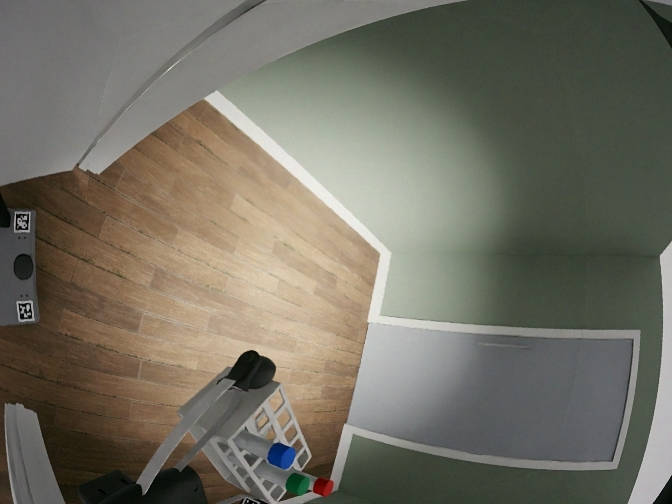

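Call:
execute_actions --actions '[{"r1":{"base":{"translate_m":0.09},"joints":{"wrist_yaw_rad":2.0}}}]' --cameras '[]'

Call:
execute_actions --actions '[{"r1":{"base":{"translate_m":0.06},"joints":{"wrist_yaw_rad":1.9}}}]' --cameras '[]'

Scene clock: 594.50 s.
r1.base_odometry: x=+1.224 y=+1.018 heading=+1.125 (m, m, rad; r1's odometry frame)
r1.turned_by_wheels: +0.000 (rad since the last result)
r1.turned_by_imu: +0.000 (rad since the last result)
r1.base_tilt: forward=+1.0 right=-1.5 (deg)
r1.lidar_m: 0.26 0.47 1.15 1.98 2.03 2.41 2.26 2.30 2.26 2.11 1.36 0.22
r1.head_depth_mm: - - - - - - 331 / - - - - 299 - - / - - - 295 326 - 447 / - - 295 329 378 446 531 / - 295 329 377 442 532 672 / 295 329 377 442 533 674 905 / 329 377 442 534 674 909 1272
r1.base_status: done
r1.joint_positions: lift_m=+1.000 arm_m=+0.000 wrist_yaw_rad=+2.002 wrist_pitch_rad=-0.021 wrist_roll_rad=-0.001 gripper_m=-0.019 head_pan_rad=+0.007 head_tilt_rad=-0.505
r1.joint_status: all done
r1.motor_effort: left_wheel=-2(9) right_wheel=-5(16) lift_m=+32(32) arm_m=+6(7) wrist_yaw_rad=-2(32) wrist_pitch_rad=+7(12) wrist_roll_rad=+1(1) gripper_m=-18(21) head_pan_rad=-5(5) head_tilt_rad=+4(3) (%)
r1.hand_pose: x=+0.2109 y=-0.0376 z=+1.1091 quat_wxyz=(+0.388, +0.599, -0.375, +0.592) (m; r1's base frame)
r1.wrist_depth_mm: - 938 813 106 157 112 87 / - - 885 110 161 114 88 / - - 938 114 165 116 90 / - - 946 119 169 118 91 / - - - 123 166 121 92 / - - - 128 159 123 94 / - - - 192 198 125 95
r2.base_odometry: x=-1.467 y=+1.812 heading=+2.989 (m, m, rad; r2's odometry frame)
r2.turned_by_wheels: +0.000 (rad since the last result)
r2.turned_by_imu: +0.000 (rad since the last result)
r2.base_tilt: forward=+1.0 right=-1.6 (deg)
r2.lidar_m: 1.64 1.09 0.31 0.27 0.26 0.30 0.52 2.32 0.50 0.50 1.40 2.38
r2.head_depth_mm: 1942 2143 2365 2365 1795 1488 - / 2037 2234 2485 2393 1816 1502 1190 / 2124 2348 2606 2382 1816 1461 1223 / 1965 2175 2437 2388 1818 1463 1222 / 1626 1761 1925 2123 1811 1453 1228 / 1381 1487 1593 1738 1752 1464 1221 / 1209 1283 1368 1465 1568 1468 1224
r2.base_status: not commanded
r2.joint_positions: lift_m=+0.950 arm_m=+0.002 wrist_yaw_rad=+1.570 wrist_pitch_rad=-0.208 wrist_roll_rad=+0.006 gripper_m=+0.109 head_pan_rad=-0.007 head_tilt_rad=-0.595
r2.joint_status: not commanded
r2.on_its_own: gripper_m is held at +0.108, not at your +0.065, by its stall guard, which is not easing now
r2.motor_effort: left_wheel=+2(2) right_wheel=-2(2) lift_m=+42(42) arm_m=-2(2) wrist_yaw_rad=+0(1) wrist_pitch_rad=+9(9) wrist_roll_rad=+1(1) gripper_m=-20(20) head_pan_rad=+2(2) head_tilt_rad=-2(2) (%)
r2.hand_pose: x=+0.2244 y=-0.1477 z=+1.0119 quat_wxyz=(+0.548, +0.550, -0.447, +0.443) (m; r2's base frame)
r2.wrist_depth_mm: 910 - - - - - - / 942 - - - - - - / 955 - 83 - 137 - - / 979 - 88 172 144 - - / 990 - 91 121 110 127 - / 967 86 93 116 150 141 - / 934 - 101 125 124 145 -
pictures: none
No camera images: the call's "cameras" was empty. Leave "cameras" out to get every camera's image.

Scene clock: 597.73 s.
r1.base_odometry: x=+1.249 y=+1.072 heading=+1.125 (m, m, rad; r1's odometry frame)
r1.turned_by_wheels: +0.000 (rad since the last result)
r1.turned_by_imu: -0.154 (rad since the last result)
r1.base_tilt: forward=+0.7 right=-1.6 (deg)
r1.lidar_m: 0.29 0.40 0.92 1.65 1.99 2.38 2.35 2.35 2.41 2.10 1.53 0.28
r1.head_depth_mm: - - - 285 296 360 391 / - - - 293 323 371 428 / - - 286 308 348 400 471 / - - 295 329 375 437 520 / - 288 312 354 408 481 583 / - 298 335 383 447 534 664 / 290 317 360 415 492 598 769
r1.base_status: done
r1.joint_positions: lift_m=+1.000 arm_m=+0.000 wrist_yaw_rad=+1.790 wrist_pitch_rad=-0.022 wrist_roll_rad=+0.003 gripper_m=-0.019 head_pan_rad=+0.006 head_tilt_rad=-0.504
r1.joint_status: wrist_yaw_rad off_target (ended at +1.790, target +1.900)
r1.on_its_own: wrist_yaw_rad is held at +1.807, not at your +1.900, by its stall guard, which is not easing now; wrist_yaw_rad is at rest, and its effort (+14) is outside its rest range (-12 to +12)
r1.motor_effort: left_wheel=-2(62) right_wheel=+3(28) lift_m=+33(34) arm_m=-8(9) wrist_yaw_rad=+14(74) wrist_pitch_rad=+8(9) wrist_roll_rad=-1(1) gripper_m=-18(26) head_pan_rad=-4(4) head_tilt_rad=+3(4) (%)
r1.hand_pose: x=+0.2282 y=-0.0900 z=+1.1086 quat_wxyz=(+0.448, +0.557, -0.436, +0.546) (m; r1's base frame)
r1.wrist_depth_mm: 512 331 238 105 152 130 133 / 567 352 250 109 157 133 756 / 639 381 264 114 163 137 787 / 730 411 278 118 168 141 817 / 767 447 314 122 172 145 852 / 804 492 345 127 173 149 888 / 836 572 325 212 194 156 930
r2.base_odometry: x=-1.467 y=+1.812 heading=+2.989 (m, m, rad; r2's odometry frame)
r2.turned_by_wheels: +0.000 (rad since the last result)
r2.turned_by_imu: +0.000 (rad since the last result)
r2.base_tilt: forward=+1.0 right=-1.7 (deg)
r2.lidar_m: 1.64 1.08 0.29 0.23 0.23 0.24 0.36 2.31 0.50 0.50 1.40 2.38
r2.head_depth_mm: 1944 2128 2356 2387 1807 1494 - / 2044 2233 2480 2398 1811 1504 1193 / 2124 2351 2620 2391 1812 1458 1219 / 1974 2200 2415 2396 1816 1461 1224 / 1625 1781 1924 2096 1816 1459 1222 / 1384 1486 1607 1738 1764 1471 1221 / 1207 1284 1365 1460 1566 1458 1224
r2.base_status: not commanded
r2.joint_positions: lift_m=+0.950 arm_m=+0.002 wrist_yaw_rad=+1.570 wrist_pitch_rad=-0.208 wrist_roll_rad=+0.006 gripper_m=+0.109 head_pan_rad=-0.007 head_tilt_rad=-0.595
r2.joint_status: not commanded
r2.on_its_own: gripper_m is held at +0.108, not at your +0.065, by its stall guard, which is not easing now
r2.motor_effort: left_wheel=+2(2) right_wheel=-2(2) lift_m=+43(42) arm_m=-2(2) wrist_yaw_rad=+0(0) wrist_pitch_rad=+9(9) wrist_roll_rad=+1(1) gripper_m=-20(19) head_pan_rad=+4(2) head_tilt_rad=-2(2) (%)
r2.hand_pose: x=+0.2244 y=-0.1477 z=+1.0119 quat_wxyz=(+0.548, +0.550, -0.447, +0.443) (m; r2's base frame)
r2.wrist_depth_mm: 904 - - - - - - / 910 - - - - - - / 959 - 83 - 137 - - / 959 - 88 173 143 - - / 968 - 91 120 110 127 - / 993 86 93 116 149 141 - / 976 - 101 124 124 145 -
pictures: none
No camera images: the call's "cameras" was empty. Leave "cameras" out to get every camera's image.

Call:
execute_actions --actions '[{"r1":{"joints":{"gripper_m":0.085,"wrist_yaw_rad":1.8}}}]' --cameras '[]'

Call:
execute_actions --actions '[{"r1":{"base":{"translate_m":-0.35},"joints":{"lift_m":0.92}}}]' --cameras '[]'

Call:
execute_actions --actions '[{"r1":{"joints":{"wrist_pitch_rad":-0.4,"head_tilt_rad":-0.9}}}]' --cameras '[]'

Call:
execute_actions --actions '[{"r1":{"joints":{"wrist_yaw_rad":3.0,"gripper_m":0.03}}}]' --cameras '[]'

Call:
execute_actions --actions '[{"r1":{"base":{"rotate_rad":-0.7},"joints":{"lift_m":0.27}}}]' --cameras '["r1_nav_camera"]'

Scene clock: 607.97 s.
r1.base_odometry: x=+1.249 y=+1.072 heading=+1.125 (m, m, rad; r1's odometry frame)
r1.turned_by_wheels: +0.000 (rad since the last result)
r1.turned_by_imu: -0.001 (rad since the last result)
r1.base_tilt: forward=+0.8 right=-1.4 (deg)
r1.lidar_m: 0.30 0.41 0.91 1.66 2.00 2.38 2.34 2.35 2.41 2.10 1.53 0.29
r1.head_depth_mm: - - - 289 316 353 394 / - - - 300 333 - 448 / - - 291 320 359 423 486 / - 285 303 340 387 450 538 / - 291 322 365 420 495 599 / 286 307 344 393 458 548 681 / 294 326 370 426 504 612 785
r1.base_status: not commanded
r1.joint_positions: lift_m=+1.000 arm_m=+0.000 wrist_yaw_rad=+1.797 wrist_pitch_rad=-0.022 wrist_roll_rad=+0.003 gripper_m=+0.085 head_pan_rad=+0.006 head_tilt_rad=-0.504
r1.joint_status: all done
r1.motor_effort: left_wheel=-1(2) right_wheel=+1(4) lift_m=+33(32) arm_m=-6(8) wrist_yaw_rad=+2(13) wrist_pitch_rad=+8(8) wrist_roll_rad=-1(1) gripper_m=+0(78) head_pan_rad=-4(4) head_tilt_rad=+3(3) (%)
r1.hand_pose: x=+0.2278 y=-0.0882 z=+1.1086 quat_wxyz=(+0.446, +0.559, -0.435, +0.547) (m; r1's base frame)
r1.wrist_depth_mm: 540 350 254 112 164 139 128 / 600 375 267 116 168 142 147 / 690 401 281 121 174 147 768 / 728 438 294 126 180 151 809 / 772 496 295 131 198 155 850 / 798 616 310 138 205 157 888 / 831 520 359 146 199 171 921
r2.base_odometry: x=-1.467 y=+1.812 heading=+2.989 (m, m, rad; r2's odometry frame)
r2.turned_by_wheels: +0.000 (rad since the last result)
r2.turned_by_imu: +0.000 (rad since the last result)
r2.base_tilt: forward=+0.9 right=-1.6 (deg)
r2.lidar_m: 1.64 1.08 0.29 0.23 0.22 0.24 0.35 2.31 0.50 0.50 1.39 2.38
r2.head_depth_mm: 1938 2132 2362 2345 1811 1496 - / 2017 2231 2483 2388 1815 1513 1194 / 2106 2349 2604 2409 1811 1454 1223 / 1977 2180 2420 2386 1816 1462 1218 / 1624 1777 1936 2119 1816 1462 1224 / 1389 1480 1603 1743 1763 1470 1222 / 1207 1281 1357 1458 1570 1469 1225
r2.base_status: not commanded
r2.joint_positions: lift_m=+0.950 arm_m=+0.002 wrist_yaw_rad=+1.570 wrist_pitch_rad=-0.208 wrist_roll_rad=+0.006 gripper_m=+0.109 head_pan_rad=-0.007 head_tilt_rad=-0.595
r2.joint_status: not commanded
r2.on_its_own: gripper_m is held at +0.108, not at your +0.065, by its stall guard, which is not easing now
r2.motor_effort: left_wheel=+1(2) right_wheel=-4(19) lift_m=+43(42) arm_m=-2(2) wrist_yaw_rad=-1(1) wrist_pitch_rad=+9(9) wrist_roll_rad=+1(1) gripper_m=-20(20) head_pan_rad=+2(3) head_tilt_rad=-2(2) (%)
r2.hand_pose: x=+0.2244 y=-0.1477 z=+1.0119 quat_wxyz=(+0.548, +0.550, -0.447, +0.443) (m; r2's base frame)
r2.wrist_depth_mm: 889 - - - - - - / 908 - - - - - - / 952 - 84 - 138 - - / 924 - 88 173 143 - - / 986 - 91 121 110 127 - / - 86 93 115 149 140 - / 954 - 101 125 124 146 -
pictures: none
No camera images: the call's "cameras" was empty. Leave "cameras" out to get every camera's image.

Scene clock: 612.63 s.
r1.base_odometry: x=+1.099 y=+0.756 heading=+1.125 (m, m, rad; r1's odometry frame)
r1.turned_by_wheels: +0.000 (rad since the last result)
r1.turned_by_imu: -0.004 (rad since the last result)
r1.base_tilt: forward=+0.7 right=-1.4 (deg)
r1.lidar_m: 0.62 0.83 1.33 1.91 1.92 2.29 2.00 2.00 2.35 2.18 2.19 0.61
r1.head_depth_mm: 488 528 578 655 1631 1486 1291 / 455 533 560 643 754 851 1218 / 532 580 640 714 802 925 1118 / 557 610 678 760 868 1004 1203 / 585 645 717 814 940 1105 1263 / 617 684 767 884 1026 1224 1312 / 651 726 826 954 1129 1364 1331
r1.base_status: done
r1.joint_positions: lift_m=+0.920 arm_m=+0.000 wrist_yaw_rad=+1.797 wrist_pitch_rad=-0.022 wrist_roll_rad=+0.003 gripper_m=+0.085 head_pan_rad=+0.006 head_tilt_rad=-0.504
r1.joint_status: all done
r1.motor_effort: left_wheel=+1(4) right_wheel=+0(3) lift_m=+17(30) arm_m=-6(6) wrist_yaw_rad=+3(3) wrist_pitch_rad=+8(8) wrist_roll_rad=-1(1) gripper_m=+0(1) head_pan_rad=-4(4) head_tilt_rad=+3(3) (%)
r1.hand_pose: x=+0.2278 y=-0.0881 z=+1.0293 quat_wxyz=(+0.446, +0.559, -0.435, +0.547) (m; r1's base frame)
r1.wrist_depth_mm: 984 958 728 569 459 - - / - 998 763 589 472 - - / - - 809 623 498 - - / - - 846 639 518 - - / - - 844 672 563 - - / - - 896 695 595 - - / - - - 738 619 - -
r2.base_odometry: x=-1.467 y=+1.812 heading=+2.989 (m, m, rad; r2's odometry frame)
r2.turned_by_wheels: +0.000 (rad since the last result)
r2.turned_by_imu: +0.000 (rad since the last result)
r2.base_tilt: forward=+1.0 right=-1.7 (deg)
r2.lidar_m: 1.64 1.09 0.29 0.23 0.22 0.24 0.35 2.32 0.50 0.50 1.39 2.38
r2.head_depth_mm: 1936 2130 2333 2362 1808 1497 - / 2035 2243 2478 2384 1809 1496 1189 / 2126 2353 2616 2396 1814 1455 1218 / 1972 2179 2433 2393 1816 1467 1221 / 1620 1761 1923 2110 1809 1465 1223 / 1385 1478 1593 1729 1764 1466 1222 / 1207 1283 1366 1462 1565 1468 1229
r2.base_status: not commanded
r2.joint_positions: lift_m=+0.950 arm_m=+0.002 wrist_yaw_rad=+1.570 wrist_pitch_rad=-0.208 wrist_roll_rad=+0.006 gripper_m=+0.109 head_pan_rad=-0.007 head_tilt_rad=-0.595
r2.joint_status: not commanded
r2.on_its_own: gripper_m is held at +0.108, not at your +0.065, by its stall guard, which is not easing now
r2.motor_effort: left_wheel=+2(1) right_wheel=-3(4) lift_m=+42(43) arm_m=-2(2) wrist_yaw_rad=+1(1) wrist_pitch_rad=+9(9) wrist_roll_rad=+1(1) gripper_m=-20(20) head_pan_rad=+3(2) head_tilt_rad=-2(2) (%)
r2.hand_pose: x=+0.2244 y=-0.1477 z=+1.0119 quat_wxyz=(+0.548, +0.550, -0.447, +0.443) (m; r2's base frame)
r2.wrist_depth_mm: 904 - - - - - - / 930 - - - - - - / 937 - 84 - 138 - - / 984 - 89 172 143 - - / 995 - 91 121 110 127 - / 977 86 93 114 149 141 - / 942 - 101 125 124 145 -
pictures: none
No camera images: the call's "cameras" was empty. Leave "cameras" out to get every camera's image.

Scene clock: 613.67 s.
r1.base_odometry: x=+1.099 y=+0.756 heading=+1.125 (m, m, rad; r1's odometry frame)
r1.turned_by_wheels: +0.000 (rad since the last result)
r1.turned_by_imu: +0.000 (rad since the last result)
r1.base_tilt: forward=+0.8 right=-1.5 (deg)
r1.lidar_m: 0.62 0.83 1.32 1.92 1.92 2.29 2.01 2.01 2.35 2.19 2.19 0.61
r1.head_depth_mm: 541 647 1690 1558 1383 1238 1125 / 527 634 771 995 1358 1237 1125 / 595 691 826 1031 1306 1258 1128 / 624 734 885 1122 1378 1251 1134 / 659 780 956 1246 1402 1263 1146 / 694 835 1042 1386 1411 1266 1148 / 741 900 1143 1518 1412 1272 1148
r1.base_status: not commanded
r1.joint_positions: lift_m=+0.920 arm_m=+0.000 wrist_yaw_rad=+1.797 wrist_pitch_rad=-0.411 wrist_roll_rad=+0.003 gripper_m=+0.085 head_pan_rad=+0.006 head_tilt_rad=-0.888
r1.joint_status: all done
r1.motor_effort: left_wheel=+1(1) right_wheel=+0(0) lift_m=+17(16) arm_m=-6(6) wrist_yaw_rad=+3(3) wrist_pitch_rad=+5(8) wrist_roll_rad=-1(1) gripper_m=+0(1) head_pan_rad=-4(4) head_tilt_rad=-8(45) (%)
r1.hand_pose: x=+0.1982 y=-0.0950 z=+0.9346 quat_wxyz=(+0.544, +0.632, -0.319, +0.451) (m; r1's base frame)
r1.wrist_depth_mm: 961 943 716 568 457 - - / - - 821 629 505 - - / - - 933 684 584 - - / - - - 770 655 - - / - - - 865 741 - - / - - - 993 824 - - / - - - - - - -
r2.base_odometry: x=-1.467 y=+1.812 heading=+2.989 (m, m, rad; r2's odometry frame)
r2.turned_by_wheels: +0.000 (rad since the last result)
r2.turned_by_imu: +0.000 (rad since the last result)
r2.base_tilt: forward=+1.0 right=-1.7 (deg)
r2.lidar_m: 1.64 1.09 0.29 0.22 0.22 0.24 0.35 2.31 0.50 0.50 1.40 2.38
r2.head_depth_mm: 1935 2120 2344 2376 1805 1498 - / 2038 2228 2468 2360 1816 1498 1192 / 2137 2349 2592 2380 1806 1463 1214 / 1975 2180 2424 2392 1816 1466 1220 / 1629 1759 1934 2101 1819 1455 1222 / 1390 1480 1603 1728 1771 1460 1218 / 1212 1279 1366 1458 1567 1468 1230
r2.base_status: not commanded
r2.joint_positions: lift_m=+0.950 arm_m=+0.002 wrist_yaw_rad=+1.570 wrist_pitch_rad=-0.208 wrist_roll_rad=+0.006 gripper_m=+0.109 head_pan_rad=-0.007 head_tilt_rad=-0.595
r2.joint_status: not commanded
r2.on_its_own: gripper_m is held at +0.108, not at your +0.065, by its stall guard, which is not easing now
r2.motor_effort: left_wheel=+2(2) right_wheel=-3(4) lift_m=+42(42) arm_m=-2(2) wrist_yaw_rad=+1(1) wrist_pitch_rad=+9(9) wrist_roll_rad=+1(1) gripper_m=-19(19) head_pan_rad=+3(2) head_tilt_rad=-2(2) (%)
r2.hand_pose: x=+0.2244 y=-0.1477 z=+1.0119 quat_wxyz=(+0.548, +0.550, -0.447, +0.443) (m; r2's base frame)
r2.wrist_depth_mm: 897 - - - - - - / 920 - - - - - - / 956 - 84 - 138 - - / 959 - 88 172 143 - - / 975 - 91 121 110 127 - / - 85 93 115 149 141 - / 962 - 101 125 123 145 -
pictures: none
No camera images: the call's "cameras" was empty. Leave "cameras" out to get every camera's image.

Scene clock: 615.27 s.
r1.base_odometry: x=+1.099 y=+0.756 heading=+1.125 (m, m, rad; r1's odometry frame)
r1.turned_by_wheels: +0.000 (rad since the last result)
r1.turned_by_imu: +0.000 (rad since the last result)
r1.base_tilt: forward=+0.7 right=-1.5 (deg)
r1.lidar_m: 0.62 0.83 1.32 1.92 1.92 2.29 2.00 2.01 2.34 2.19 2.19 0.61
r1.head_depth_mm: 540 647 1685 1552 1373 1244 1141 / 527 632 772 997 1351 1245 1125 / 595 690 823 1027 1322 1248 1145 / 624 730 889 1121 1379 1252 1134 / 658 781 958 1244 1405 1250 1141 / 698 836 1045 1385 1411 1268 1142 / 740 902 1147 1515 1421 1276 1146
r1.base_status: not commanded
r1.joint_positions: lift_m=+0.920 arm_m=+0.000 wrist_yaw_rad=+2.997 wrist_pitch_rad=-0.411 wrist_roll_rad=+0.003 gripper_m=+0.030 head_pan_rad=+0.006 head_tilt_rad=-0.888
r1.joint_status: all done
r1.motor_effort: left_wheel=+0(1) right_wheel=+1(0) lift_m=+17(17) arm_m=-6(6) wrist_yaw_rad=+3(2) wrist_pitch_rad=+5(4) wrist_roll_rad=-1(1) gripper_m=+0(80) head_pan_rad=-4(4) head_tilt_rad=-8(8) (%)
r1.hand_pose: x=+0.0113 y=+0.0775 z=+0.9346 quat_wxyz=(+0.195, +0.702, +0.094, +0.679) (m; r1's base frame)
r1.wrist_depth_mm: - - - - - - 965 / - - - - - - 990 / - - - - - - - / - - - - - - - / - - - - - - - / - - - - - - - / - - - - - - 950
r2.base_odometry: x=-1.467 y=+1.812 heading=+2.989 (m, m, rad; r2's odometry frame)
r2.turned_by_wheels: +0.000 (rad since the last result)
r2.turned_by_imu: +0.000 (rad since the last result)
r2.base_tilt: forward=+0.9 right=-1.6 (deg)
r2.lidar_m: 1.64 1.08 0.29 0.23 0.22 0.24 0.35 2.32 0.50 0.50 1.40 2.38
r2.head_depth_mm: 1940 2123 2363 2373 1821 1496 - / 2032 2224 2473 2387 1815 1492 1193 / 2131 2335 2587 2409 1814 1456 1223 / 1967 2164 2426 2382 1823 1455 1221 / 1631 1770 1931 2118 1823 1470 1225 / 1389 1483 1592 1742 1762 1467 1226 / 1208 1276 1365 1459 1571 1464 1230
r2.base_status: not commanded
r2.joint_positions: lift_m=+0.950 arm_m=+0.002 wrist_yaw_rad=+1.570 wrist_pitch_rad=-0.208 wrist_roll_rad=+0.006 gripper_m=+0.109 head_pan_rad=-0.007 head_tilt_rad=-0.595
r2.joint_status: not commanded
r2.on_its_own: gripper_m is held at +0.108, not at your +0.065, by its stall guard, which is not easing now
r2.motor_effort: left_wheel=+1(1) right_wheel=-3(3) lift_m=+42(42) arm_m=-2(1) wrist_yaw_rad=+1(1) wrist_pitch_rad=+9(10) wrist_roll_rad=+1(1) gripper_m=-20(20) head_pan_rad=+2(1) head_tilt_rad=-2(2) (%)
r2.hand_pose: x=+0.2244 y=-0.1477 z=+1.0119 quat_wxyz=(+0.548, +0.550, -0.447, +0.443) (m; r2's base frame)
r2.wrist_depth_mm: 895 - - - - - - / 924 - - - - - - / 921 - 84 - 138 - - / 962 - 89 172 144 - - / 972 - 91 121 110 127 - / 984 86 93 115 149 140 - / 973 - 101 125 124 146 -
pictures: none
No camera images: the call's "cameras" was empty. Leave "cameras" out to get every camera's image.

Scene clock: 622.00 s.
r1.base_odometry: x=+1.099 y=+0.756 heading=+0.425 (m, m, rad; r1's odometry frame)
r1.turned_by_wheels: -0.700 (rad since the last result)
r1.turned_by_imu: -0.700 (rad since the last result)
r1.base_tilt: forward=+0.8 right=-1.6 (deg)
r1.lidar_m: 1.46 0.61 0.72 1.21 1.80 1.91 2.08 2.04 2.00 2.15 2.21 2.19
r1.head_depth_mm: 2186 2091 1791 1571 1377 1246 1132 / 2306 2083 1786 1564 1393 1244 1137 / 2231 2106 1807 1579 1389 1250 1139 / 1903 2073 1796 1579 1395 1249 1136 / 1669 1882 1810 1585 1402 1260 1136 / 1478 1665 1787 1579 1248 1258 1141 / 1337 1475 784 872 1136 1260 1153
r1.base_status: done
r1.joint_positions: lift_m=+0.270 arm_m=+0.000 wrist_yaw_rad=+2.997 wrist_pitch_rad=-0.413 wrist_roll_rad=+0.003 gripper_m=+0.030 head_pan_rad=+0.006 head_tilt_rad=-0.889
r1.joint_status: all done
r1.motor_effort: left_wheel=+2(6) right_wheel=-1(5) lift_m=+17(18) arm_m=-6(7) wrist_yaw_rad=+2(3) wrist_pitch_rad=+5(5) wrist_roll_rad=-1(0) gripper_m=+0(0) head_pan_rad=-4(5) head_tilt_rad=-7(8) (%)
r1.hand_pose: x=+0.0112 y=+0.0773 z=+0.2842 quat_wxyz=(+0.195, +0.701, +0.095, +0.679) (m; r1's base frame)
r1.wrist_depth_mm: - - - - 955 675 526 / - - - - 994 701 540 / 857 - 872 849 850 729 559 / 679 667 681 673 666 678 577 / 561 560 - 555 563 551 555 / 479 491 - - 474 470 471 / - - - - 415 415 412
r2.base_odometry: x=-1.467 y=+1.812 heading=+2.989 (m, m, rad; r2's odometry frame)
r2.turned_by_wheels: +0.000 (rad since the last result)
r2.turned_by_imu: +0.000 (rad since the last result)
r2.base_tilt: forward=+1.0 right=-1.7 (deg)
r2.lidar_m: 1.64 1.08 0.29 0.23 0.22 0.24 0.35 2.32 0.50 0.50 1.40 2.38
r2.head_depth_mm: 1945 2132 2341 2371 1810 1502 - / 2030 2221 2476 2388 1802 1500 1196 / 2109 2347 2597 2402 1797 1462 1215 / 1968 2179 2430 2374 1811 1465 1221 / 1633 1768 1931 2116 1815 1465 1225 / 1387 1485 1589 1734 1756 1464 1228 / 1209 1281 1366 1461 1578 1464 1227
r2.base_status: not commanded
r2.joint_positions: lift_m=+0.950 arm_m=+0.002 wrist_yaw_rad=+1.570 wrist_pitch_rad=-0.208 wrist_roll_rad=+0.006 gripper_m=+0.109 head_pan_rad=-0.007 head_tilt_rad=-0.595
r2.joint_status: not commanded
r2.on_its_own: gripper_m is held at +0.108, not at your +0.065, by its stall guard, which is not easing now
r2.motor_effort: left_wheel=+1(2) right_wheel=-4(4) lift_m=+43(42) arm_m=-1(3) wrist_yaw_rad=+1(1) wrist_pitch_rad=+9(9) wrist_roll_rad=+1(1) gripper_m=-20(19) head_pan_rad=+2(3) head_tilt_rad=-2(2) (%)
r2.hand_pose: x=+0.2244 y=-0.1477 z=+1.0119 quat_wxyz=(+0.548, +0.550, -0.447, +0.443) (m; r2's base frame)
r2.wrist_depth_mm: 890 - - - - - - / 911 - - - - - - / 930 - 84 - 138 - - / 986 - 89 173 143 - - / 975 - 91 120 110 127 - / 981 85 93 115 148 140 - / 940 - 101 125 124 145 -
pictures: r1_nav_camera (sideways: a quarter turn counterclockwise sets it upright)
camera_calibration (this result's frames):
r1_nav_camera: T_world_to_cam=[[0.79703, -0.0501489, 0.601854, -0.742749], [-0.0561114, -0.998385, -0.00888163, 0.0592093], [0.601327, -0.0266919, -0.798557, 0.991314], [0, 0, 0, 1]] pos_world=[-0.000787732, 0.0483257, 1.23917]
Images, in order (width x height): r1_nav_camera 672x504.

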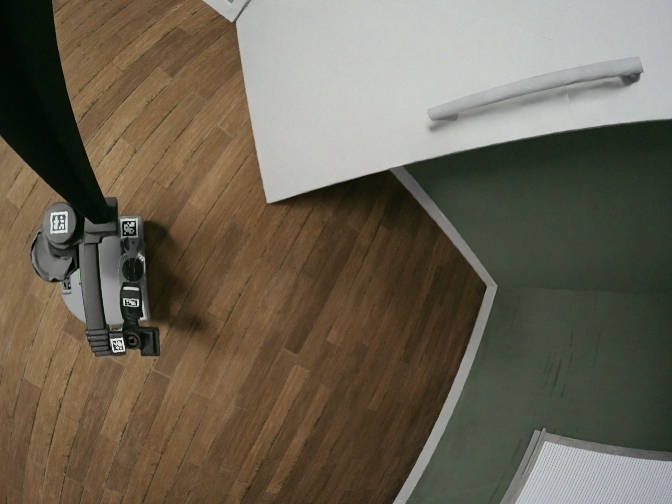

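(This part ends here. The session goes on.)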